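# Slide the door fully open and leave it open

## Task

Get the sliding door completely open so that it stays open with no help from the robot. Nothing else may end up moved from its starting place. Banging the door into either end of its travel, or the robot toppling or finishing tilted, means failure.

## Robot and tools

Robot: an omnidirectional wheeled base with a column about 1.75 m high. A carriage rides up and down that column (lift_m, 0 to 1 m of travel) and holds two identical six-joint arms, each with a two-finger gripper. Each arm base sits about 0.57 m plus lift_m above the floor, and carriage parts hang roughly 0.15 m lower. A hand reaches up to 0.78 m from its shoulder but only about 0.38 m below its arm base. The hand is about 0.16 m long, 0.1 m wide, 0.14 m across when open. Parked joint values for joints 1 to 6 are 0, 0.05, 0.05, 1.45, 0, 0; parked, the robot is roughly 0.95 m wide and 0.7 m long. Wheel motors are strong (7 N m).

Cameras: carriage_camera is fixed on the carriage, facing ahead and tilted about 20 degrees down. left_wrist_camera and right_wrist_camera look out beyond the fingertips. Calibration (OpenCV pinhole plus radial, 504x504 images) gives K and T_world_to_cam, where world means the base frame; treat these as approximate, especially for wrist cameras on a stretched arm.

Frames: base frame has its origin on the floor below the base centre, x ahead, y to the left, z up. left_hand and right_hand positions are in this frame, measured at the midpoint between the finger pads. quat_wxyz rotates base axes into hand axes; hand z runs along the fingers and the fingers open along hand y. A hand pointing straight up with joints 1, 5, 6 at 0 gives (1, 0, 0, 0). The odometry frame is the base frame where the scene began; base_odometry counts wheel rotation only, so slip looks like motion; heading is positive leftward, -3.142 to 3.142.

Tool execute_actions: argument actions is a list holding one action or none (empty list just reports state and images). An action may have base, joints or both; they start at once and may finish at different times. base takes exactly one key, each a relative offset from where the base last measured itself: translate_m (metres, forward positive, -2 to 2), strafe_m (metres, left positive, -2 to 2), rotate_rad (radians, counter-clockwise/left positive, -6.3 to 6.3). joints is one flat dictionary keyed by joint name for both arms together, each value an absolute target: lift_m 0 to 1 m; joint1 -2.617 to 3.054 rad (swings arm about vertical, 0 ahead, positive left); joint2 0 to 3.141 (shoulder: 0 upper arm level backward, 1.57 vertical, 3.14 level forward); joint3 0 to 3.141 (elbow, 0 folded, 3.14 straight); joint4 -1.57 to 1.57 (wrist pitch, positive lifts fingertips); joint5 -1.57 to 1.57 (wrist yaw, positive turns fingertips right, opposite sense to joint1); joint6 -2.094 to 2.094 (roll about finger axis, positive clockwise seen from forearm); gripper_m 0 to 0.093 m pad gap. Names are left_joint1_rad ... left_joint6_rad, left_gripper_m and the right_ equivalents. Omitted joints or base may keep driving toward earlier targets. Unknown keys or out-of-range values get the whole call refused with no motion. cameras picks images: carriage_camera, left_wrist_camera, right_wrist_camera or all; omitted/null/all gives every camera, [] gives none. If a result reports a stop, later motion calls in the same reply are skipped.

Tool wait: seconds from 0 to 10; nothing new is commanded; returns state and images. Tool zoom_image: camera plus region [x0, y0, x1, y1] in pixels from the top-left, at most 504 by 504, on that camera's latest full image. Tool finished_scene: scene number; irreversible; reports success, so the door must already be open and stable.

Result lines: base_status and joint_status describe how each commanded motion ended. done: reached target (for the base, wheels turned the full amount even if slipping; a tiny move may stop short yet say done). off_target: stopped away from target, possibly still pushing. contact_stop or time_out: old target dropped, holding where it stopped. joint command not followed (often with cause:): a self-collision check blocked that arm's targets; gripper still acts; blocked targets may be retried on later actions. To recover, move only the blocked arm clear, then the other in a later action. on_its_own covers what wasn't commanded; held at is the held target, not the position. motor_effort is percent of maximum, bracket is the peak in the last action; readings are noisy and biased. A falling lift effort while descending means a hand rests on something. drive_wheels clearly higher at rest than after free driving means the base is still pushing. Joint torques are raw and offset, only rough hints. ARM HIT means an arm struck the robot. MOTOR HOT appears from 75 °C; 90 °C pauses that arm; 100 °C makes it go limp and drop; limit_stop_at_motor_heat means resend the target. Outstretched arms heat quickly even empty, so do not leave them extended while thinking; the robot keeps holding the last command between replies.

Cautions: the base stops on contact, but late or not at all, and may roll on about 0.3 m after an arm touches something; arms and grippers have no contact stop and snap to targets once freed. After a blocked drive, back off about 0.2 m (or undo the turn), twice if still pressed. Backing into a table edge can tip the robot. Tipping is likeliest with the carriage high, arms stretched, loads, pulling, or sudden stops; only images reveal a lean. Never let the arms strike or squeeze each other. Hand readings drift at long reach. Move the door gently and slow it before its end so it is not slammed; don't disturb other objects; release the door so it stays open by itself.

Each tool is called after "Request:" by a JSON object that holds its "name" and its "arguments".

## Session

I'll start by checking the robot's state and camera views.

Request:
{"name": "execute_actions", "arguments": {"actions": []}}

Scene clock: 0.00 s.
Joint torques (N m, as the arm reports them, + toward a larger angle): no reading
base_odometry: x=+0.000 y=+0.000 heading=+0.000 (m, m, rad; odometry frame)
base_status: not commanded
joint_positions: lift_m=+0.302 left_joint1_rad=-0.009 left_joint2_rad=+0.046 left_joint3_rad=+0.042 left_joint4_rad=+1.486 left_joint5_rad=-0.014 left_joint6_rad=+0.012 left_gripper_m=+0.095 right_joint1_rad=+0.028 right_joint2_rad=+0.060 right_joint3_rad=+0.055 right_joint4_rad=+1.499 right_joint5_rad=+0.020 right_joint6_rad=+0.046 right_gripper_m=+0.094
joint_status: not commanded
motor_effort: lift_m=+30 drive_wheels=+3 (%)
left_hand: x=+0.2797 y=+0.3271 z=+1.2997 quat_wxyz=(+0.999, -0.006, +0.045, +0.002) (m; base frame)
right_hand: x=+0.2770 y=-0.3277 z=+1.3034 quat_wxyz=(+0.999, +0.010, +0.039, +0.037) (m; base frame)
pictures: carriage_camera, left_wrist_camera, right_wrist_camera
Images, in order (width x height): carriage_camera 504x504, left_wrist_camera 504x504, right_wrist_camera 504x504.

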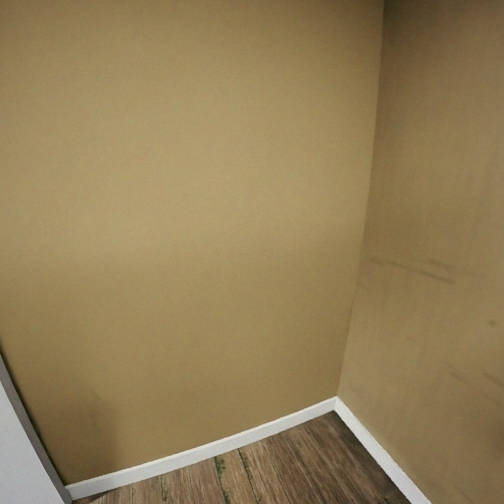

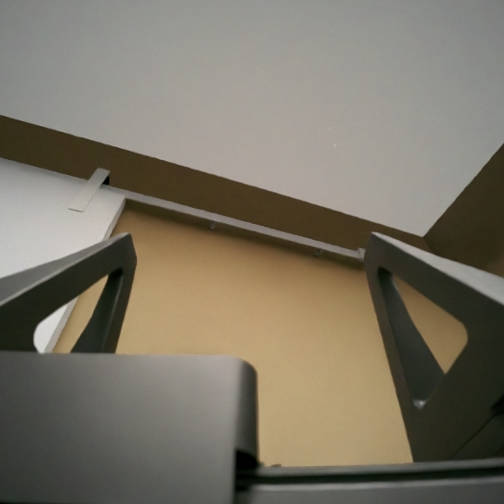

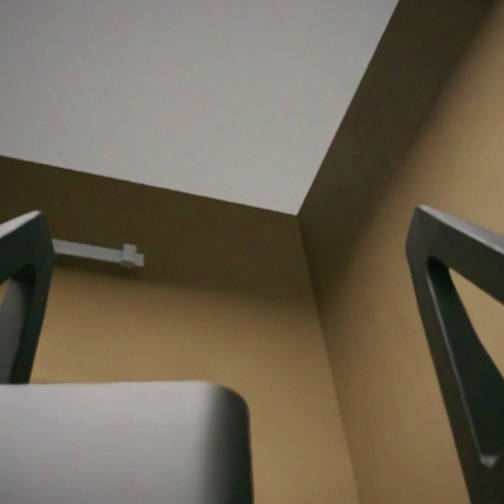

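Request:
{"name": "execute_actions", "arguments": {"actions": [{"base": {"rotate_rad": 0.8}}], "cameras": ["carriage_camera"]}}

Scene clock: 5.23 s.
Joint torques (N m, as the arm reports them, + toward a larger angle): left_arm=[-0.38  4.25  6.7  -0.2  -0.09 -0.04] | right_arm=[-0.1   5.21  5.77 -0.32  0.05  0.  ]
base_odometry: x=+0.000 y=+0.000 heading=+0.799 (m, m, rad; odometry frame)
base_status: done
joint_positions: lift_m=+0.302 left_joint1_rad=-0.009 left_joint2_rad=+0.046 left_joint3_rad=+0.042 left_joint4_rad=+1.486 left_joint5_rad=-0.014 left_joint6_rad=+0.012 left_gripper_m=+0.095 right_joint1_rad=+0.028 right_joint2_rad=+0.060 right_joint3_rad=+0.055 right_joint4_rad=+1.499 right_joint5_rad=+0.020 right_joint6_rad=+0.046 right_gripper_m=+0.094
joint_status: not commanded
motor_effort: lift_m=+30(30) drive_wheels=+11(28) (%)
left_hand: x=+0.2797 y=+0.3271 z=+1.2997 quat_wxyz=(+0.999, -0.006, +0.045, +0.002) (m; base frame)
right_hand: x=+0.2770 y=-0.3277 z=+1.3034 quat_wxyz=(+0.999, +0.010, +0.039, +0.037) (m; base frame)
pictures: carriage_camera
Images, in order (width x height): carriage_camera 504x504.

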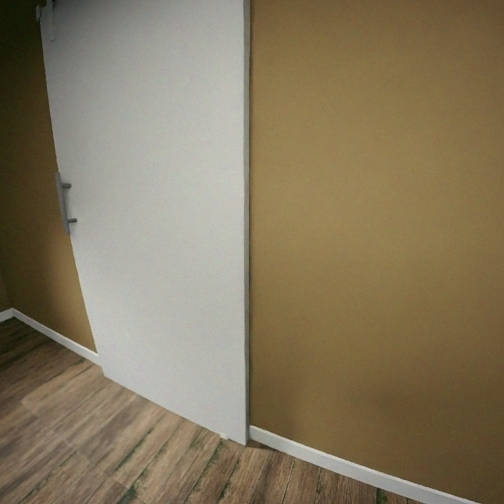

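Request:
{"name": "execute_actions", "arguments": {"actions": [{"base": {"rotate_rad": -0.449}}], "cameras": ["carriage_camera"]}}

Request:
{"name": "execute_actions", "arguments": {"actions": [{"base": {"strafe_m": 1.0}}], "cameras": ["carriage_camera"]}}

Scene clock: 73.07 s.
Joint torques (N m, as the arm reports them, + toward a larger angle): left_arm=[-0.33  4.22  6.61 -0.24 -0.08 -0.05] | right_arm=[-0.1   5.28  5.74 -0.31  0.05  0.  ]
base_odometry: x=+0.000 y=+0.000 heading=+0.352 (m, m, rad; odometry frame)
base_status: done
joint_positions: lift_m=+0.302 left_joint1_rad=-0.009 left_joint2_rad=+0.046 left_joint3_rad=+0.042 left_joint4_rad=+1.486 left_joint5_rad=-0.014 left_joint6_rad=+0.012 left_gripper_m=+0.095 right_joint1_rad=+0.028 right_joint2_rad=+0.060 right_joint3_rad=+0.055 right_joint4_rad=+1.498 right_joint5_rad=+0.020 right_joint6_rad=+0.046 right_gripper_m=+0.094
joint_status: not commanded
motor_effort: lift_m=+30(30) drive_wheels=-21(22) (%)
left_hand: x=+0.2797 y=+0.3271 z=+1.2997 quat_wxyz=(+0.999, -0.006, +0.045, +0.002) (m; base frame)
right_hand: x=+0.2772 y=-0.3277 z=+1.3034 quat_wxyz=(+0.999, +0.010, +0.039, +0.037) (m; base frame)
pictures: carriage_camera
Images, in order (width x height): carriage_camera 504x504.

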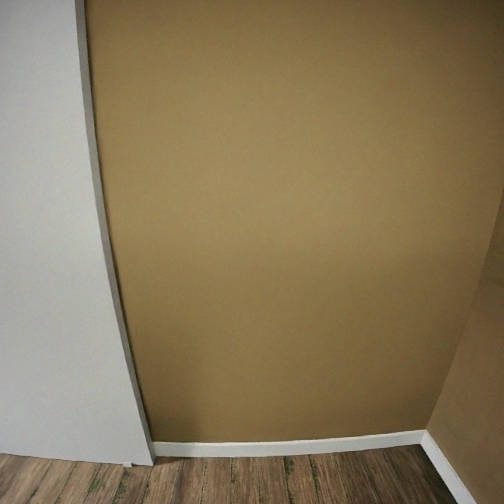

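Scene clock: 77.33 s.
Joint torques (N m, as the arm reports them, + toward a larger angle): left_arm=[-0.35  4.28  6.72 -0.25 -0.08 -0.04] | right_arm=[-0.07  5.23  5.77 -0.3   0.05  0.  ]
base_odometry: x=-0.346 y=+0.938 heading=+0.353 (m, m, rad; odometry frame)
base_status: done
joint_positions: lift_m=+0.302 left_joint1_rad=-0.009 left_joint2_rad=+0.046 left_joint3_rad=+0.042 left_joint4_rad=+1.486 left_joint5_rad=-0.014 left_joint6_rad=+0.012 left_gripper_m=+0.095 right_joint1_rad=+0.028 right_joint2_rad=+0.060 right_joint3_rad=+0.055 right_joint4_rad=+1.499 right_joint5_rad=+0.020 right_joint6_rad=+0.046 right_gripper_m=+0.094
joint_status: not commanded
motor_effort: lift_m=+30(30) drive_wheels=-10(21) (%)
left_hand: x=+0.2796 y=+0.3271 z=+1.2997 quat_wxyz=(+0.999, -0.006, +0.045, +0.002) (m; base frame)
right_hand: x=+0.2771 y=-0.3277 z=+1.3034 quat_wxyz=(+0.999, +0.010, +0.039, +0.037) (m; base frame)
pictures: carriage_camera
Images, in order (width x height): carriage_camera 504x504.

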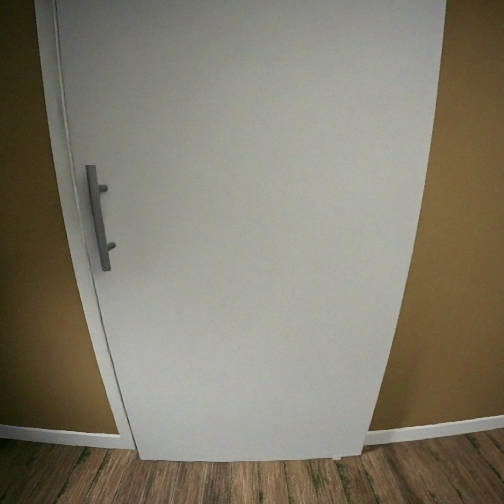

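Request:
{"name": "execute_actions", "arguments": {"actions": [{"base": {"strafe_m": 0.07}, "joints": {"left_joint2_rad": 1.4, "left_joint3_rad": 1.4, "left_joint4_rad": 0.0, "left_gripper_m": 0.093}}]}}

Scene clock: 94.00 s.
Joint torques (N m, as the arm reports them, + toward a larger angle): left_arm=[-0.38 -5.81 11.5   2.24 -0.1  -0.02] | right_arm=[-0.1   5.28  5.8  -0.3   0.05 -0.01]
base_odometry: x=-0.371 y=+1.004 heading=+0.354 (m, m, rad; odometry frame)
base_status: done
joint_positions: lift_m=+0.302 left_joint1_rad=-0.009 left_joint2_rad=+1.397 left_joint3_rad=+1.371 left_joint4_rad=-0.007 left_joint5_rad=-0.014 left_joint6_rad=+0.012 left_gripper_m=+0.093 right_joint1_rad=+0.028 right_joint2_rad=+0.060 right_joint3_rad=+0.055 right_joint4_rad=+1.499 right_joint5_rad=+0.020 right_joint6_rad=+0.046 right_gripper_m=+0.094
joint_status: all done
motor_effort: lift_m=+30(30) drive_wheels=-10(16) (%)
left_hand: x=+0.7224 y=+0.3229 z=+1.2896 quat_wxyz=(+0.695, +0.003, +0.718, +0.006) (m; base frame)
right_hand: x=+0.2771 y=-0.3277 z=+1.3034 quat_wxyz=(+0.999, +0.010, +0.039, +0.037) (m; base frame)
pictures: carriage_camera, left_wrist_camera, right_wrist_camera
camera_calibration (this result's frames):
left_wrist_camera: T_world_to_cam=[[-0.0109733, -0.999824, -0.0152012, 0.352589], [-0.641231, 0.0187008, -0.76712, 1.45304], [0.76727, 0.00132968, -0.641323, 0.389635], [0, 0, 0, 1]] pos_world=[0.636648, 0.324836, 1.3699]
right_wrist_camera: T_world_to_cam=[[0.069911, -0.996004, -0.0555795, -0.271854], [0.733032, 0.0890822, -0.674335, 0.704401], [0.676592, 0.0064019, 0.736331, -1.01905], [0, 0, 0, 1]] pos_world=[0.192135, -0.326994, 1.21025]
Images, in order (width x height): carriage_camera 504x504, left_wrist_camera 504x504, right_wrist_camera 504x504.

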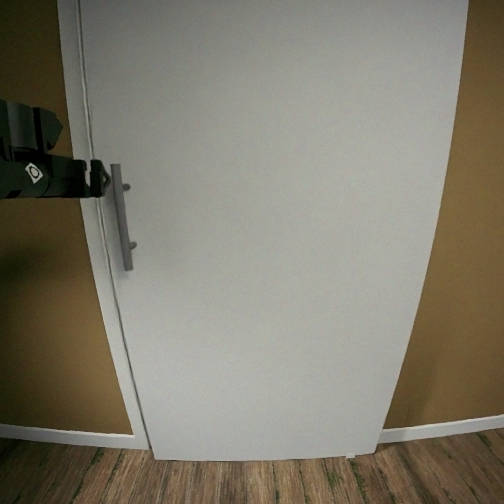

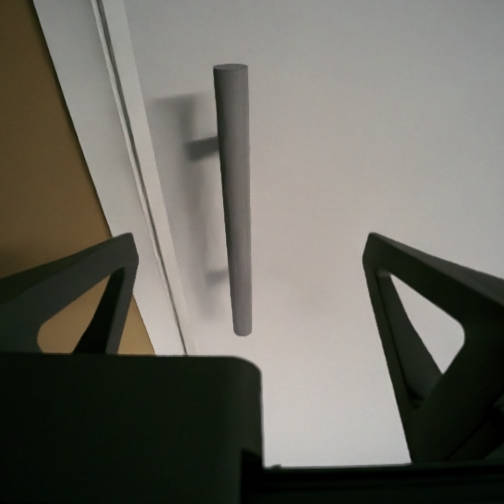

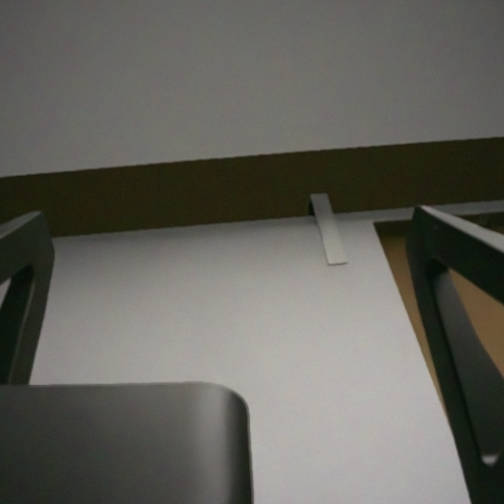

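Request:
{"name": "execute_actions", "arguments": {"actions": [{"joints": {"lift_m": 0.18}}], "cameras": ["carriage_camera", "left_wrist_camera"]}}

Scene clock: 99.67 s.
Joint torques (N m, as the arm reports them, + toward a larger angle): left_arm=[-0.41 -5.83 10.51  2.26 -0.09 -0.02] | right_arm=[-0.09  5.24  5.75 -0.31  0.05  0.  ]
base_odometry: x=-0.371 y=+1.004 heading=+0.354 (m, m, rad; odometry frame)
base_status: not commanded
joint_positions: lift_m=+0.180 left_joint1_rad=-0.009 left_joint2_rad=+1.397 left_joint3_rad=+1.383 left_joint4_rad=-0.013 left_joint5_rad=-0.014 left_joint6_rad=+0.012 left_gripper_m=+0.093 right_joint1_rad=+0.028 right_joint2_rad=+0.060 right_joint3_rad=+0.055 right_joint4_rad=+1.499 right_joint5_rad=+0.020 right_joint6_rad=+0.046 right_gripper_m=+0.094
joint_status: all done
motor_effort: lift_m=+26(26) drive_wheels=-9(10) (%)
left_hand: x=+0.7218 y=+0.3229 z=+1.1715 quat_wxyz=(+0.697, +0.003, +0.717, +0.006) (m; base frame)
right_hand: x=+0.2771 y=-0.3277 z=+1.1812 quat_wxyz=(+0.999, +0.010, +0.039, +0.037) (m; base frame)
pictures: carriage_camera, left_wrist_camera
camera_calibration (this result's frames):
carriage_camera: T_world_to_cam=[[-0.0480079, -0.998829, 0.00591163, 0.00179469], [-0.310664, 0.00930637, -0.950474, 1.16606], [0.949307, -0.0474668, -0.310747, 0.177511], [0, 0, 0, 1]] pos_world=[0.193827, -0.000633349, 1.16346]
left_wrist_camera: T_world_to_cam=[[-0.010892, -0.999825, -0.0152092, 0.350744], [-0.637125, 0.0186621, -0.770535, 1.3631], [0.770684, 0.00129744, -0.637217, 0.307078], [0, 0, 0, 1]] pos_world=[0.635627, 0.324845, 1.25133]
Images, in order (width x height): carriage_camera 504x504, left_wrist_camera 504x504.

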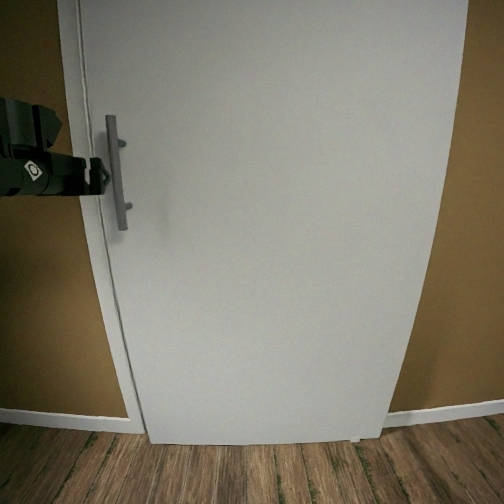

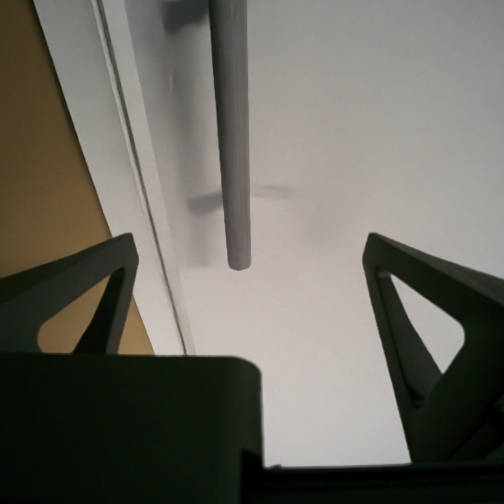

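Request:
{"name": "execute_actions", "arguments": {"actions": [{"base": {"translate_m": 0.12}}], "cameras": ["carriage_camera", "left_wrist_camera"]}}

Scene clock: 106.03 s.
Joint torques (N m, as the arm reports them, + toward a larger angle): left_arm=[-0.23 -5.96 10.37  2.2  -0.09 -0.03] | right_arm=[-0.1   5.22  5.77 -0.3   0.05  0.01]
base_odometry: x=-0.258 y=+1.046 heading=+0.355 (m, m, rad; odometry frame)
base_status: done
joint_positions: lift_m=+0.180 left_joint1_rad=-0.009 left_joint2_rad=+1.397 left_joint3_rad=+1.383 left_joint4_rad=-0.010 left_joint5_rad=-0.014 left_joint6_rad=+0.012 left_gripper_m=+0.093 right_joint1_rad=+0.028 right_joint2_rad=+0.060 right_joint3_rad=+0.055 right_joint4_rad=+1.499 right_joint5_rad=+0.020 right_joint6_rad=+0.046 right_gripper_m=+0.094
joint_status: not commanded
motor_effort: lift_m=+26(26) drive_wheels=-9(13) (%)
left_hand: x=+0.7219 y=+0.3229 z=+1.1725 quat_wxyz=(+0.699, +0.003, +0.715, +0.006) (m; base frame)
right_hand: x=+0.2771 y=-0.3277 z=+1.1812 quat_wxyz=(+0.999, +0.010, +0.039, +0.037) (m; base frame)
pictures: carriage_camera, left_wrist_camera
camera_calibration (this result's frames):
carriage_camera: T_world_to_cam=[[-0.0480079, -0.998829, 0.00591163, 0.00179469], [-0.310664, 0.00930637, -0.950474, 1.16606], [0.949307, -0.0474668, -0.310747, 0.177511], [0, 0, 0, 1]] pos_world=[0.193827, -0.000633349, 1.16346]
left_wrist_camera: T_world_to_cam=[[-0.010834, -0.999826, -0.0152146, 0.350723], [-0.634181, 0.0186343, -0.77296, 1.36457], [0.773109, 0.00127454, -0.634272, 0.302462], [0, 0, 0, 1]] pos_world=[0.635347, 0.324848, 1.25194]
Images, in order (width x height): carriage_camera 504x504, left_wrist_camera 504x504.

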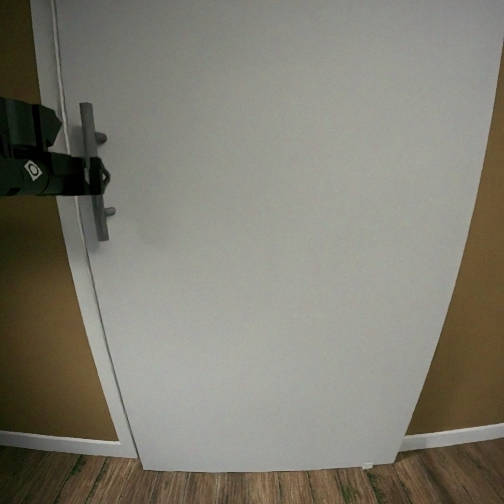

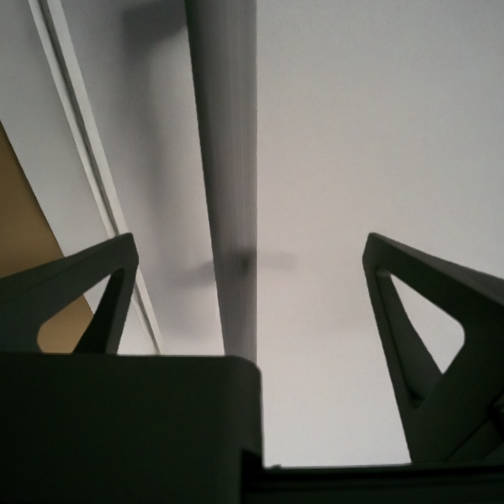

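Request:
{"name": "execute_actions", "arguments": {"actions": [{"base": {"translate_m": 0.05}}], "cameras": ["carriage_camera", "left_wrist_camera"]}}

Scene clock: 116.60 s.
Joint torques (N m, as the arm reports them, + toward a larger angle): left_arm=[-0.38 -5.7  10.39  2.22 -0.1  -0.03] | right_arm=[-0.1   5.23  5.76 -0.31  0.05  0.  ]
base_odometry: x=-0.211 y=+1.063 heading=+0.356 (m, m, rad; odometry frame)
base_status: done
joint_positions: lift_m=+0.180 left_joint1_rad=-0.009 left_joint2_rad=+1.397 left_joint3_rad=+1.383 left_joint4_rad=-0.009 left_joint5_rad=-0.014 left_joint6_rad=+0.012 left_gripper_m=+0.093 right_joint1_rad=+0.028 right_joint2_rad=+0.060 right_joint3_rad=+0.055 right_joint4_rad=+1.499 right_joint5_rad=+0.020 right_joint6_rad=+0.046 right_gripper_m=+0.094
joint_status: not commanded
motor_effort: lift_m=+26(26) drive_wheels=-10(16) (%)
left_hand: x=+0.7219 y=+0.3229 z=+1.1726 quat_wxyz=(+0.699, +0.003, +0.715, +0.006) (m; base frame)
right_hand: x=+0.2770 y=-0.3277 z=+1.1812 quat_wxyz=(+0.999, +0.010, +0.039, +0.037) (m; base frame)
pictures: carriage_camera, left_wrist_camera
camera_calibration (this result's frames):
carriage_camera: T_world_to_cam=[[-0.0480079, -0.998829, 0.00591163, 0.00179469], [-0.310664, 0.00930637, -0.950474, 1.16606], [0.949307, -0.0474668, -0.310747, 0.177511], [0, 0, 0, 1]] pos_world=[0.193827, -0.000633349, 1.16346]
left_wrist_camera: T_world_to_cam=[[-0.0108224, -0.999826, -0.0152157, 0.350718], [-0.633591, 0.0186287, -0.773444, 1.36486], [0.773593, 0.00126998, -0.633682, 0.301538], [0, 0, 0, 1]] pos_world=[0.635291, 0.324849, 1.25206]
Images, in order (width x height): carriage_camera 504x504, left_wrist_camera 504x504.

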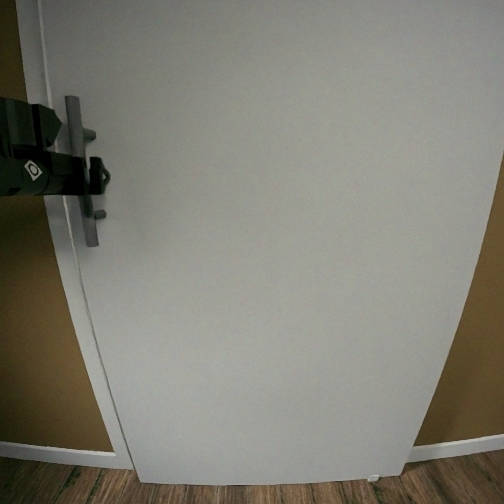

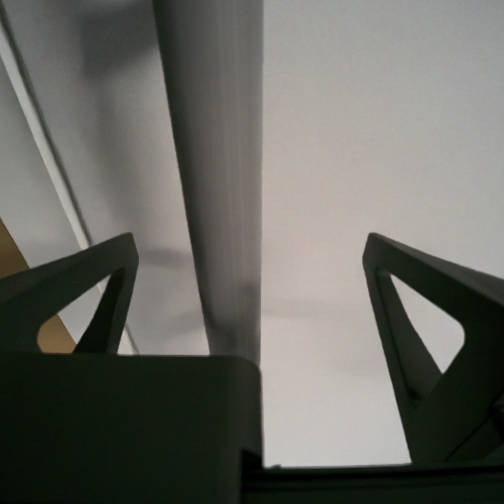

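The handle is between the fingers. Closing the gripper.

Request:
{"name": "execute_actions", "arguments": {"actions": [{"joints": {"left_gripper_m": 0.0}}], "cameras": ["carriage_camera", "left_wrist_camera"]}}

Scene clock: 120.90 s.
Joint torques (N m, as the arm reports them, + toward a larger angle): left_arm=[-1.36 -5.86 10.32  2.21  0.11  0.01] | right_arm=[-0.07  5.23  5.79 -0.31  0.05  0.  ]
base_odometry: x=-0.211 y=+1.063 heading=+0.356 (m, m, rad; odometry frame)
base_status: not commanded
joint_positions: lift_m=+0.180 left_joint1_rad=-0.001 left_joint2_rad=+1.397 left_joint3_rad=+1.383 left_joint4_rad=-0.007 left_joint5_rad=-0.036 left_joint6_rad=+0.009 left_gripper_m=+0.024 right_joint1_rad=+0.028 right_joint2_rad=+0.060 right_joint3_rad=+0.055 right_joint4_rad=+1.499 right_joint5_rad=+0.020 right_joint6_rad=+0.046 right_gripper_m=+0.094
joint_status: left_gripper_m off_target (ended at +0.024, target +0.000)
motor_effort: lift_m=+26(26) drive_wheels=-9(10) (%)
left_hand: x=+0.7219 y=+0.3309 z=+1.1728 quat_wxyz=(+0.699, -0.009, +0.715, +0.016) (m; base frame)
right_hand: x=+0.2770 y=-0.3277 z=+1.1812 quat_wxyz=(+0.999, +0.010, +0.039, +0.037) (m; base frame)
pictures: carriage_camera, left_wrist_camera
camera_calibration (this result's frames):
carriage_camera: T_world_to_cam=[[-0.0480079, -0.998829, 0.00591163, 0.00179469], [-0.310664, 0.00930637, -0.950474, 1.16606], [0.949307, -0.0474668, -0.310747, 0.177511], [0, 0, 0, 1]] pos_world=[0.193827, -0.000633349, 1.16346]
left_wrist_camera: T_world_to_cam=[[0.0205407, -0.999714, -0.0122678, 0.33254], [-0.632887, -0.0035028, -0.774236, 1.37264], [0.773972, 0.0236675, -0.632778, 0.29289], [0, 0, 0, 1]] pos_world=[0.635205, 0.330321, 1.25216]
Images, in order (width x height): carriage_camera 504x504, left_wrist_camera 504x504.

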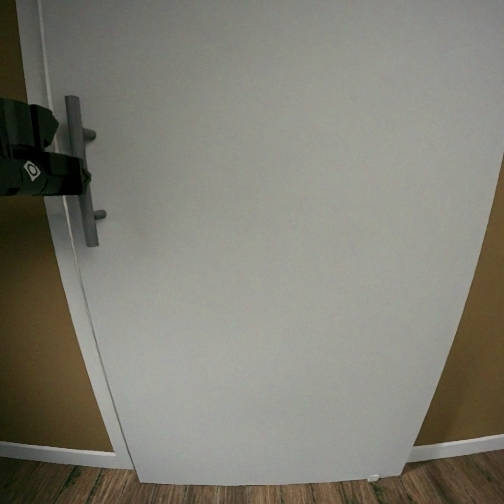

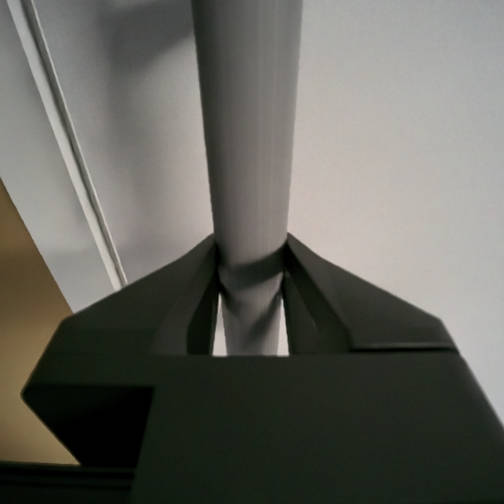

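Request:
{"name": "execute_actions", "arguments": {"actions": [{"base": {"strafe_m": -0.2}}]}}

Scene clock: 126.13 s.
Joint torques (N m, as the arm reports them, + toward a larger angle): left_arm=[-2.34 -6.25 10.34  2.2   0.91  0.07] | right_arm=[-0.11  5.17  5.74 -0.32  0.03  0.  ]
base_odometry: x=-0.187 y=+1.001 heading=+0.357 (m, m, rad; odometry frame)
base_status: strafe_m contact_stop (by the wheels' count: -0.067 of -0.200)
joint_positions: lift_m=+0.180 left_joint1_rad=+0.010 left_joint2_rad=+1.401 left_joint3_rad=+1.383 left_joint4_rad=-0.006 left_joint5_rad=-0.123 left_joint6_rad=+0.004 left_gripper_m=+0.024 right_joint1_rad=+0.028 right_joint2_rad=+0.061 right_joint3_rad=+0.055 right_joint4_rad=+1.499 right_joint5_rad=+0.022 right_joint6_rad=+0.046 right_gripper_m=+0.094
joint_status: not commanded
motor_effort: lift_m=+27(27) drive_wheels=+3(18) (%)
left_hand: x=+0.7217 y=+0.3507 z=+1.1715 quat_wxyz=(+0.697, -0.045, +0.714, +0.049) (m; base frame)
right_hand: x=+0.2774 y=-0.3281 z=+1.1811 quat_wxyz=(+0.998, +0.011, +0.039, +0.037) (m; base frame)
pictures: carriage_camera, left_wrist_camera, right_wrist_camera
camera_calibration (this result's frames):
carriage_camera: T_world_to_cam=[[-0.0480079, -0.998829, 0.00591163, 0.00179483], [-0.310664, 0.00930637, -0.950474, 1.16604], [0.949307, -0.0474668, -0.310747, 0.177503], [0, 0, 0, 1]] pos_world=[0.193827, -0.000633349, 1.16344]
left_wrist_camera: T_world_to_cam=[[0.117988, -0.99297, -0.00941742, 0.276368], [-0.630862, -0.0676301, -0.772942, 1.39104], [0.766872, 0.0971387, -0.634406, 0.273029], [0, 0, 0, 1]] pos_world=[0.635571, 0.34198, 1.25101]
right_wrist_camera: T_world_to_cam=[[0.0696855, -0.995888, -0.0578874, -0.276226], [0.73249, 0.0904749, -0.674739, 0.622881], [0.677202, 0.00461758, 0.735783, -0.929292], [0, 0, 0, 1]] pos_world=[0.192313, -0.327154, 1.08805]
Images, in order (width x height): carriage_camera 504x504, left_wrist_camera 504x504, right_wrist_camera 504x504.

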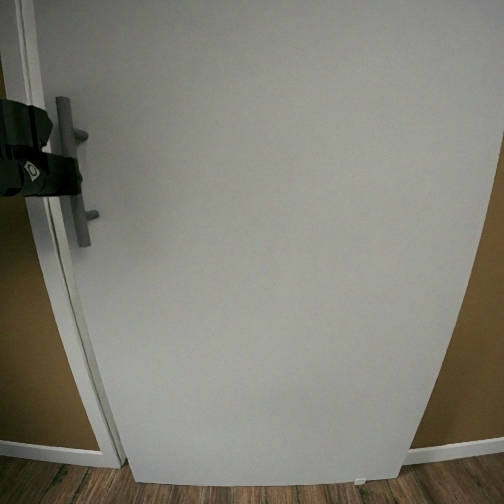

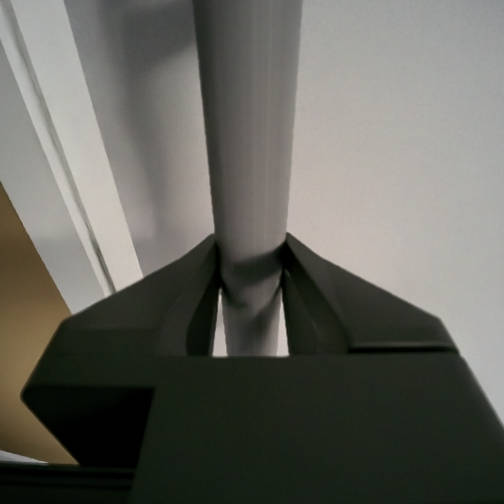

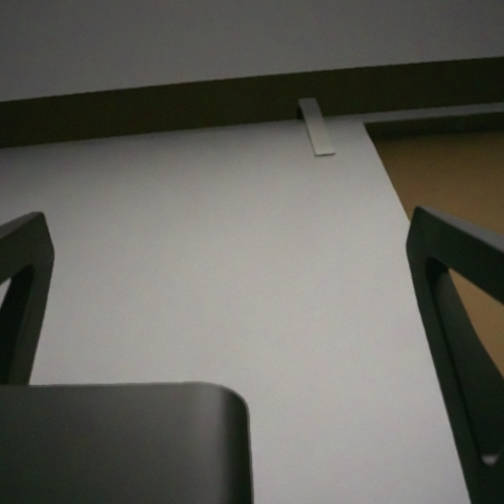

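Request:
{"name": "execute_actions", "arguments": {"actions": [{"base": {"strafe_m": -0.3}, "joints": {"left_joint1_rad": -0.009, "left_joint5_rad": -0.014}}]}}

Scene clock: 134.00 s.
Joint torques (N m, as the arm reports them, + toward a larger angle): left_arm=[-1.61 -5.17 10.39  2.41  0.67  0.08] | right_arm=[-0.14  5.12  5.74 -0.31  0.01 -0.01]
base_odometry: x=-0.158 y=+0.924 heading=+0.358 (m, m, rad; odometry frame)
base_status: strafe_m contact_stop (by the wheels' count: -0.082 of -0.300)
joint_positions: lift_m=+0.180 left_joint1_rad=+0.004 left_joint2_rad=+1.390 left_joint3_rad=+1.383 left_joint4_rad=-0.026 left_joint5_rad=-0.102 left_joint6_rad=+0.002 left_gripper_m=+0.024 right_joint1_rad=+0.029 right_joint2_rad=+0.062 right_joint3_rad=+0.055 right_joint4_rad=+1.499 right_joint5_rad=+0.023 right_joint6_rad=+0.046 right_gripper_m=+0.094
joint_status: left_joint5_rad off_target (ended at -0.102, target -0.014); the others done
motor_effort: lift_m=+27(27) drive_wheels=+0(13) (%)
left_hand: x=+0.7188 y=+0.3443 z=+1.1713 quat_wxyz=(+0.694, -0.036, +0.718, +0.039) (m; base frame)
right_hand: x=+0.2773 y=-0.3283 z=+1.1812 quat_wxyz=(+0.998, +0.012, +0.039, +0.037) (m; base frame)
pictures: carriage_camera, left_wrist_camera, right_wrist_camera
camera_calibration (this result's frames):
carriage_camera: T_world_to_cam=[[-0.0480079, -0.998829, 0.00591163, 0.00179494], [-0.310664, 0.00930637, -0.950474, 1.16602], [0.949307, -0.0474668, -0.310747, 0.177497], [0, 0, 0, 1]] pos_world=[0.193827, -0.000633349, 1.16342]
left_wrist_camera: T_world_to_cam=[[0.0910346, -0.995817, -0.00784697, 0.288827], [-0.639648, -0.0524317, -0.766878, 1.38259], [0.763258, 0.0748317, -0.641745, 0.294591], [0, 0, 0, 1]] pos_world=[0.633229, 0.338066, 1.2516]
right_wrist_camera: T_world_to_cam=[[0.0699964, -0.9958, -0.0590095, -0.275138], [0.732699, 0.0914651, -0.674378, 0.622856], [0.676944, 0.0039678, 0.736024, -0.929725], [0, 0, 0, 1]] pos_world=[0.192264, -0.327263, 1.0881]
Images, in order (width x height): carriage_camera 504x504, left_wrist_camera 504x504, right_wrist_camera 504x504.

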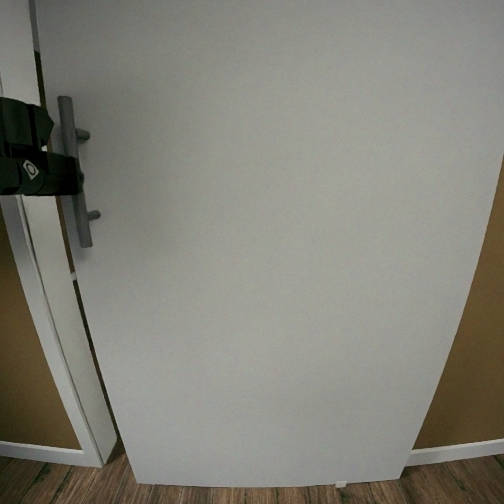

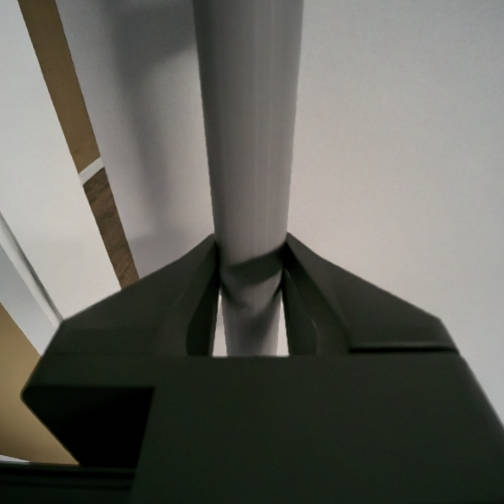

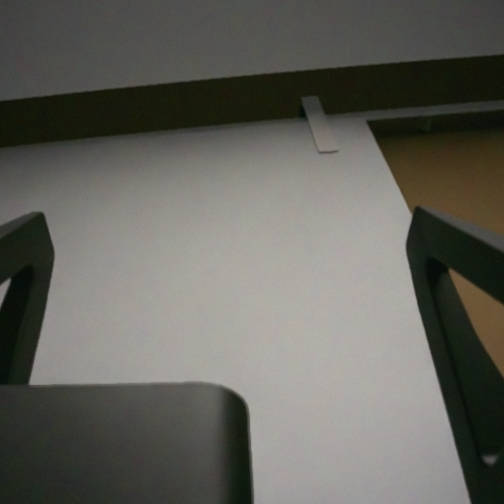

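Request:
{"name": "execute_actions", "arguments": {"actions": [{"base": {"strafe_m": -0.3}, "joints": {"left_joint1_rad": -0.009, "left_joint5_rad": -0.014}}], "cameras": ["carriage_camera"]}}

Scene clock: 157.77 s.
Joint torques (N m, as the arm reports them, + toward a larger angle): left_arm=[-2.03 -5.2  10.4   2.38  0.86  0.08] | right_arm=[-0.13  5.11  5.75 -0.32  0.02  0.  ]
base_odometry: x=-0.131 y=+0.855 heading=+0.359 (m, m, rad; odometry frame)
base_status: strafe_m contact_stop (by the wheels' count: -0.075 of -0.300)
joint_positions: lift_m=+0.180 left_joint1_rad=+0.007 left_joint2_rad=+1.390 left_joint3_rad=+1.383 left_joint4_rad=-0.026 left_joint5_rad=-0.124 left_joint6_rad=+0.002 left_gripper_m=+0.024 right_joint1_rad=+0.029 right_joint2_rad=+0.062 right_joint3_rad=+0.055 right_joint4_rad=+1.500 right_joint5_rad=+0.023 right_joint6_rad=+0.046 right_gripper_m=+0.094
joint_status: left_joint5_rad off_target (ended at -0.124, target -0.014); the others done
motor_effort: lift_m=+27(27) drive_wheels=-1(15) (%)
left_hand: x=+0.7183 y=+0.3495 z=+1.1714 quat_wxyz=(+0.694, -0.045, +0.717, +0.048) (m; base frame)
right_hand: x=+0.2773 y=-0.3283 z=+1.1812 quat_wxyz=(+0.998, +0.012, +0.039, +0.037) (m; base frame)
pictures: carriage_camera
camera_calibration (this result's frames):
carriage_camera: T_world_to_cam=[[-0.0480079, -0.998829, 0.00591163, 0.00179501], [-0.310664, 0.00930637, -0.950474, 1.16601], [0.949307, -0.0474668, -0.310747, 0.177494], [0, 0, 0, 1]] pos_world=[0.193827, -0.000633349, 1.16341]
Images, in order (width x height): carriage_camera 504x504.

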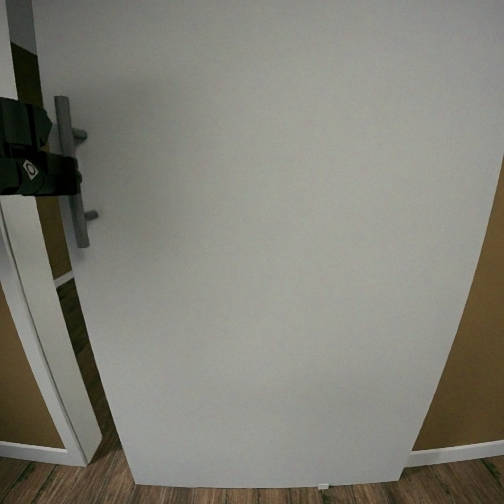

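Request:
{"name": "execute_actions", "arguments": {"actions": [{"base": {"strafe_m": -0.3}, "joints": {"left_joint1_rad": -0.009, "left_joint5_rad": -0.014}}], "cameras": []}}

Scene clock: 164.73 s.
Joint torques (N m, as the arm reports them, + toward a larger angle): left_arm=[-1.53 -4.76 10.4   2.48  0.76  0.09] | right_arm=[-0.17  5.04  5.68 -0.31  0.    0.  ]
base_odometry: x=-0.101 y=+0.778 heading=+0.359 (m, m, rad; odometry frame)
base_status: strafe_m contact_stop (by the wheels' count: -0.082 of -0.300)
joint_positions: lift_m=+0.180 left_joint1_rad=+0.004 left_joint2_rad=+1.385 left_joint3_rad=+1.383 left_joint4_rad=-0.035 left_joint5_rad=-0.110 left_joint6_rad=+0.000 left_gripper_m=+0.024 right_joint1_rad=+0.029 right_joint2_rad=+0.062 right_joint3_rad=+0.056 right_joint4_rad=+1.500 right_joint5_rad=+0.024 right_joint6_rad=+0.046 right_gripper_m=+0.094
joint_status: left_joint5_rad off_target (ended at -0.110, target -0.014); the others done
motor_effort: lift_m=+27(27) drive_wheels=-1(16) (%)
left_hand: x=+0.7171 y=+0.3454 z=+1.1711 quat_wxyz=(+0.693, -0.039, +0.719, +0.041) (m; base frame)
right_hand: x=+0.2772 y=-0.3284 z=+1.1814 quat_wxyz=(+0.998, +0.012, +0.039, +0.037) (m; base frame)
pictures: none
No camera images: the call's "cameras" was empty. Leave "cameras" out to get every camera's image.

Request:
{"name": "execute_actions", "arguments": {"actions": [{"base": {"strafe_m": -0.3}, "joints": {"left_joint1_rad": -0.009, "left_joint5_rad": -0.014}}], "cameras": []}}

Scene clock: 169.03 s.
Joint torques (N m, as the arm reports them, + toward a larger angle): left_arm=[-1.94 -4.6  10.37  2.51  0.78  0.11] | right_arm=[-0.18  5.    5.66 -0.3   0.01  0.  ]
base_odometry: x=-0.072 y=+0.701 heading=+0.360 (m, m, rad; odometry frame)
base_status: strafe_m contact_stop (by the wheels' count: -0.082 of -0.300)
joint_positions: lift_m=+0.180 left_joint1_rad=+0.007 left_joint2_rad=+1.385 left_joint3_rad=+1.383 left_joint4_rad=-0.037 left_joint5_rad=-0.113 left_joint6_rad=-0.001 left_gripper_m=+0.024 right_joint1_rad=+0.029 right_joint2_rad=+0.063 right_joint3_rad=+0.056 right_joint4_rad=+1.499 right_joint5_rad=+0.024 right_joint6_rad=+0.046 right_gripper_m=+0.094
joint_status: left_joint5_rad off_target (ended at -0.113, target -0.014); the others done
motor_effort: lift_m=+27(27) drive_wheels=+0(15) (%)
left_hand: x=+0.7168 y=+0.3475 z=+1.1710 quat_wxyz=(+0.692, -0.042, +0.719, +0.043) (m; base frame)
right_hand: x=+0.2775 y=-0.3285 z=+1.1815 quat_wxyz=(+0.998, +0.012, +0.039, +0.037) (m; base frame)
pictures: none
No camera images: the call's "cameras" was empty. Leave "cameras" out to get every camera's image.

Request:
{"name": "execute_actions", "arguments": {"actions": [{"base": {"strafe_m": -0.3}, "joints": {"left_joint1_rad": -0.009, "left_joint5_rad": -0.014}}], "cameras": []}}

Scene clock: 173.80 s.
Joint torques (N m, as the arm reports them, + toward a larger angle): left_arm=[-2.15 -4.57 10.37  2.52  0.71  0.11] | right_arm=[-0.16  4.92  5.67 -0.3   0.01  0.  ]
base_odometry: x=-0.045 y=+0.632 heading=+0.361 (m, m, rad; odometry frame)
base_status: strafe_m contact_stop (by the wheels' count: -0.075 of -0.300)
joint_positions: lift_m=+0.180 left_joint1_rad=+0.010 left_joint2_rad=+1.384 left_joint3_rad=+1.383 left_joint4_rad=-0.037 left_joint5_rad=-0.110 left_joint6_rad=-0.002 left_gripper_m=+0.024 right_joint1_rad=+0.029 right_joint2_rad=+0.064 right_joint3_rad=+0.056 right_joint4_rad=+1.499 right_joint5_rad=+0.023 right_joint6_rad=+0.046 right_gripper_m=+0.094
joint_status: left_joint5_rad off_target (ended at -0.109, target -0.014); the others done
motor_effort: lift_m=+27(27) drive_wheels=+1(15) (%)
left_hand: x=+0.7165 y=+0.3485 z=+1.1712 quat_wxyz=(+0.692, -0.043, +0.719, +0.042) (m; base frame)
right_hand: x=+0.2776 y=-0.3283 z=+1.1815 quat_wxyz=(+0.998, +0.012, +0.040, +0.037) (m; base frame)
pictures: none
No camera images: the call's "cameras" was empty. Leave "cameras" out to get every camera's image.

Request:
{"name": "execute_actions", "arguments": {"actions": [{"base": {"strafe_m": -0.3}, "joints": {"left_joint1_rad": -0.009, "left_joint5_rad": -0.014}}]}}

Scene clock: 183.10 s.
Joint torques (N m, as the arm reports them, + toward a larger angle): left_arm=[-2.56 -4.66 10.34  2.5   0.84  0.16] | right_arm=[-0.16  4.92  5.67 -0.31  0.01  0.  ]
base_odometry: x=-0.021 y=+0.569 heading=+0.362 (m, m, rad; odometry frame)
base_status: strafe_m contact_stop (by the wheels' count: -0.067 of -0.300)
joint_positions: lift_m=+0.180 left_joint1_rad=+0.014 left_joint2_rad=+1.385 left_joint3_rad=+1.383 left_joint4_rad=-0.036 left_joint5_rad=-0.123 left_joint6_rad=-0.003 left_gripper_m=+0.024 right_joint1_rad=+0.029 right_joint2_rad=+0.064 right_joint3_rad=+0.056 right_joint4_rad=+1.499 right_joint5_rad=+0.023 right_joint6_rad=+0.046 right_gripper_m=+0.094
joint_status: left_joint1_rad off_target (ended at +0.014, target -0.009); left_joint5_rad off_target (ended at -0.123, target -0.014)
motor_effort: lift_m=+27(27) drive_wheels=+1(15) (%)
left_hand: x=+0.7164 y=+0.3523 z=+1.1712 quat_wxyz=(+0.692, -0.049, +0.719, +0.048) (m; base frame)
right_hand: x=+0.2776 y=-0.3283 z=+1.1815 quat_wxyz=(+0.998, +0.012, +0.040, +0.037) (m; base frame)
pictures: carriage_camera, left_wrist_camera, right_wrist_camera
camera_calibration (this result's frames):
carriage_camera: T_world_to_cam=[[-0.0480079, -0.998829, 0.00591163, 0.00179521], [-0.310664, 0.00930637, -0.950474, 1.16598], [0.949307, -0.0474668, -0.310747, 0.177483], [0, 0, 0, 1]] pos_world=[0.193827, -0.000633349, 1.16337]
left_wrist_camera: T_world_to_cam=[[0.121152, -0.992627, -0.0036708, 0.269433], [-0.640725, -0.0753758, -0.764062, 1.38696], [0.758152, 0.0949192, -0.645133, 0.296303], [0, 0, 0, 1]] pos_world=[0.631376, 0.343865, 1.25187]
right_wrist_camera: T_world_to_cam=[[0.0702779, -0.995755, -0.0594362, -0.274754], [0.731888, 0.0919567, -0.675192, 0.624111], [0.677792, 0.00395048, 0.735243, -0.929468], [0, 0, 0, 1]] pos_world=[0.192516, -0.327307, 1.08845]
Images, in order (width x height): carriage_camera 504x504, left_wrist_camera 504x504, right_wrist_camera 504x504.

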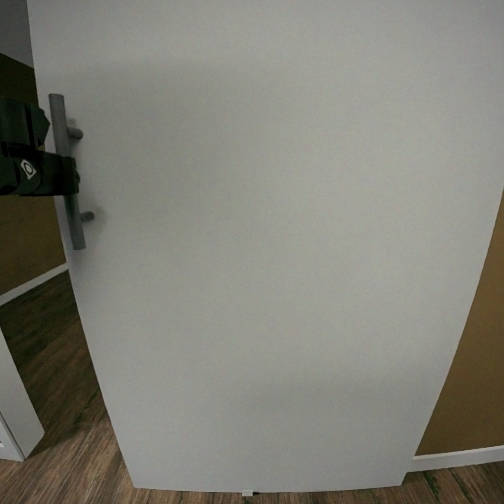

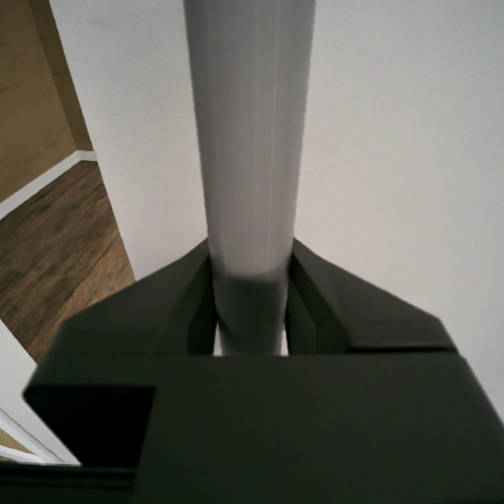

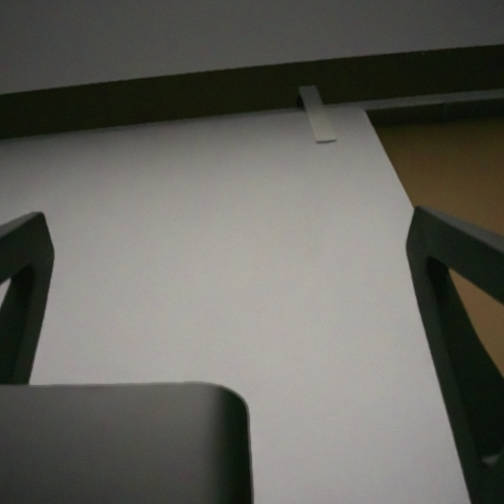

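Request:
{"name": "execute_actions", "arguments": {"actions": [{"base": {"translate_m": -0.02}, "joints": {"left_joint1_rad": -0.009, "left_joint5_rad": -0.014}}], "cameras": []}}

Request:
{"name": "execute_actions", "arguments": {"actions": [{"base": {"strafe_m": -0.3}, "joints": {"left_joint1_rad": -0.009, "left_joint5_rad": -0.014}}], "cameras": []}}

Scene clock: 192.50 s.
Joint torques (N m, as the arm reports them, + toward a larger angle): left_arm=[-2.59 -9.2  10.41  1.51  0.77  0.11] | right_arm=[-0.16  4.96  5.66 -0.3   0.01  0.  ]
base_odometry: x=-0.039 y=+0.562 heading=+0.362 (m, m, rad; odometry frame)
base_status: done
joint_positions: lift_m=+0.180 left_joint1_rad=+0.014 left_joint2_rad=+1.431 left_joint3_rad=+1.383 left_joint4_rad=+0.060 left_joint5_rad=-0.113 left_joint6_rad=-0.001 left_gripper_m=+0.024 right_joint1_rad=+0.029 right_joint2_rad=+0.064 right_joint3_rad=+0.056 right_joint4_rad=+1.499 right_joint5_rad=+0.023 right_joint6_rad=+0.046 right_gripper_m=+0.094
joint_status: left_joint1_rad off_target (ended at +0.014, target -0.009); left_joint5_rad off_target (ended at -0.113, target -0.014)
motor_effort: lift_m=+27(27) drive_wheels=+8(8) (%)
left_hand: x=+0.7313 y=+0.3509 z=+1.1740 quat_wxyz=(+0.710, -0.045, +0.701, +0.044) (m; base frame)
right_hand: x=+0.2776 y=-0.3283 z=+1.1815 quat_wxyz=(+0.998, +0.012, +0.040, +0.037) (m; base frame)
pictures: none
No camera images: the call's "cameras" was empty. Leave "cameras" out to get every camera's image.

Scene clock: 194.50 s.
Joint torques (N m, as the arm reports them, + toward a larger angle): left_arm=[ 1.   -8.1  10.26  1.81 -0.16  0.11] | right_arm=[-0.18  4.95  5.67 -0.3   0.02  0.  ]
base_odometry: x=-0.008 y=+0.478 heading=+0.362 (m, m, rad; odometry frame)
base_status: strafe_m contact_stop (by the wheels' count: -0.090 of -0.300)
joint_positions: lift_m=+0.180 left_joint1_rad=-0.023 left_joint2_rad=+1.421 left_joint3_rad=+1.385 left_joint4_rad=+0.032 left_joint5_rad=-0.005 left_joint6_rad=-0.001 left_gripper_m=+0.024 right_joint1_rad=+0.029 right_joint2_rad=+0.064 right_joint3_rad=+0.056 right_joint4_rad=+1.499 right_joint5_rad=+0.024 right_joint6_rad=+0.046 right_gripper_m=+0.094
joint_status: all done
motor_effort: lift_m=+27(27) drive_wheels=-2(18) (%)
left_hand: x=+0.7294 y=+0.3149 z=+1.1726 quat_wxyz=(+0.706, +0.006, +0.708, -0.007) (m; base frame)
right_hand: x=+0.2776 y=-0.3284 z=+1.1815 quat_wxyz=(+0.998, +0.012, +0.039, +0.037) (m; base frame)
pictures: none
No camera images: the call's "cameras" was empty. Leave "cameras" out to get every camera's image.

Request:
{"name": "execute_actions", "arguments": {"actions": [{"base": {"strafe_m": -0.15}, "joints": {"left_joint1_rad": -0.009, "left_joint5_rad": -0.014}}]}}

Scene clock: 201.03 s.
Joint torques (N m, as the arm reports them, + toward a larger angle): left_arm=[-2.03 -8.26 10.21  1.81  0.68  0.11] | right_arm=[-0.17  4.95  5.61 -0.32  0.01  0.  ]
base_odometry: x=+0.015 y=+0.414 heading=+0.362 (m, m, rad; odometry frame)
base_status: strafe_m contact_stop (by the wheels' count: -0.067 of -0.150)
joint_positions: lift_m=+0.180 left_joint1_rad=+0.008 left_joint2_rad=+1.421 left_joint3_rad=+1.385 left_joint4_rad=+0.032 left_joint5_rad=-0.102 left_joint6_rad=-0.001 left_gripper_m=+0.024 right_joint1_rad=+0.029 right_joint2_rad=+0.064 right_joint3_rad=+0.056 right_joint4_rad=+1.499 right_joint5_rad=+0.024 right_joint6_rad=+0.046 right_gripper_m=+0.094
joint_status: left_joint5_rad off_target (ended at -0.102, target -0.014); the others done
motor_effort: lift_m=+27(27) drive_wheels=+0(15) (%)
left_hand: x=+0.7286 y=+0.3464 z=+1.1725 quat_wxyz=(+0.705, -0.039, +0.708, +0.039) (m; base frame)
right_hand: x=+0.2774 y=-0.3284 z=+1.1816 quat_wxyz=(+0.998, +0.012, +0.039, +0.037) (m; base frame)
pictures: carriage_camera, left_wrist_camera, right_wrist_camera
camera_calibration (this result's frames):
carriage_camera: T_world_to_cam=[[-0.0480079, -0.998829, 0.00591163, 0.0017952], [-0.310664, 0.00930637, -0.950474, 1.16598], [0.949307, -0.0474668, -0.310747, 0.177484], [0, 0, 0, 1]] pos_world=[0.193827, -0.000633349, 1.16338]
left_wrist_camera: T_world_to_cam=[[0.0954175, -0.995435, -0.00226458, 0.280202], [-0.616659, -0.0573237, -0.785141, 1.39623], [0.781427, 0.0763126, -0.619313, 0.247662], [0, 0, 0, 1]] pos_world=[0.640735, 0.34006, 1.25026]
right_wrist_camera: T_world_to_cam=[[0.0706725, -0.995706, -0.0597839, -0.274479], [0.732362, 0.0924855, -0.674605, 0.623689], [0.677238, 0.00389252, 0.735754, -0.929877], [0, 0, 0, 1]] pos_world=[0.192379, -0.327363, 1.08849]
Images, in order (width x height): carriage_camera 504x504, left_wrist_camera 504x504, right_wrist_camera 504x504.

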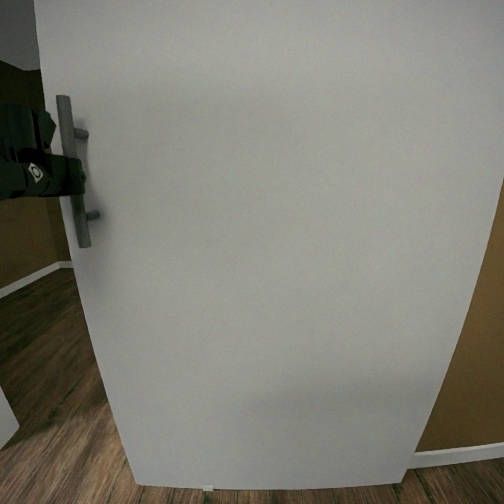

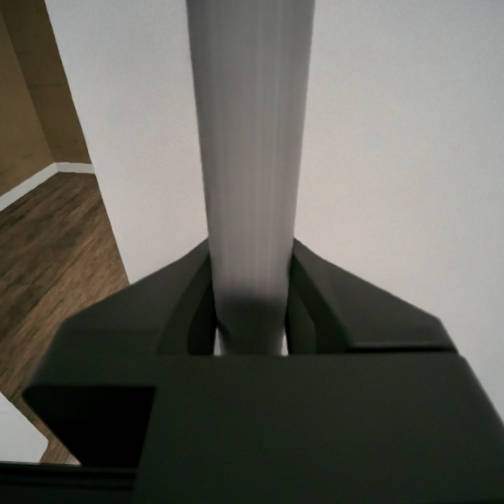

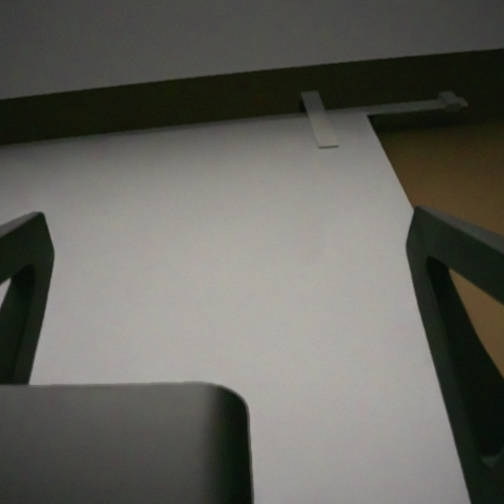

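Request:
{"name": "execute_actions", "arguments": {"actions": [{"base": {"strafe_m": -0.1}, "joints": {"left_joint1_rad": -0.009, "left_joint5_rad": -0.014}}], "cameras": ["right_wrist_camera"]}}

Scene clock: 209.70 s.
Joint torques (N m, as the arm reports them, + toward a larger angle): left_arm=[-0.53 -7.74 10.24  1.94  0.23  0.13] | right_arm=[-0.2   4.95  5.55 -0.29  0.02  0.  ]
base_odometry: x=+0.041 y=+0.345 heading=+0.361 (m, m, rad; odometry frame)
base_status: strafe_m contact_stop (by the wheels' count: -0.074 of -0.100)
joint_positions: lift_m=+0.180 left_joint1_rad=-0.008 left_joint2_rad=+1.416 left_joint3_rad=+1.385 left_joint4_rad=+0.022 left_joint5_rad=-0.050 left_joint6_rad=-0.002 left_gripper_m=+0.024 right_joint1_rad=+0.029 right_joint2_rad=+0.064 right_joint3_rad=+0.058 right_joint4_rad=+1.498 right_joint5_rad=+0.022 right_joint6_rad=+0.046 right_gripper_m=+0.094
joint_status: left_joint5_rad off_target (ended at -0.050, target -0.014); the others done
motor_effort: lift_m=+27(27) drive_wheels=-1(15) (%)
left_hand: x=+0.7278 y=+0.3300 z=+1.1723 quat_wxyz=(+0.704, -0.016, +0.710, +0.015) (m; base frame)
right_hand: x=+0.2775 y=-0.3281 z=+1.1819 quat_wxyz=(+0.998, +0.011, +0.039, +0.037) (m; base frame)
pictures: right_wrist_camera
camera_calibration (this result's frames):
right_wrist_camera: T_world_to_cam=[[0.0707725, -0.995788, -0.0582825, -0.276031], [0.732124, 0.09154, -0.674992, 0.624053], [0.677485, 0.00510083, 0.735519, -0.929491], [0, 0, 0, 1]] pos_world=[0.192367, -0.327253, 1.0888]
Images, in order (width x height): right_wrist_camera 504x504.

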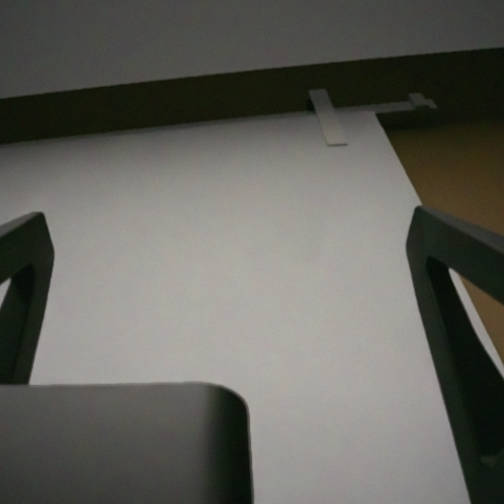

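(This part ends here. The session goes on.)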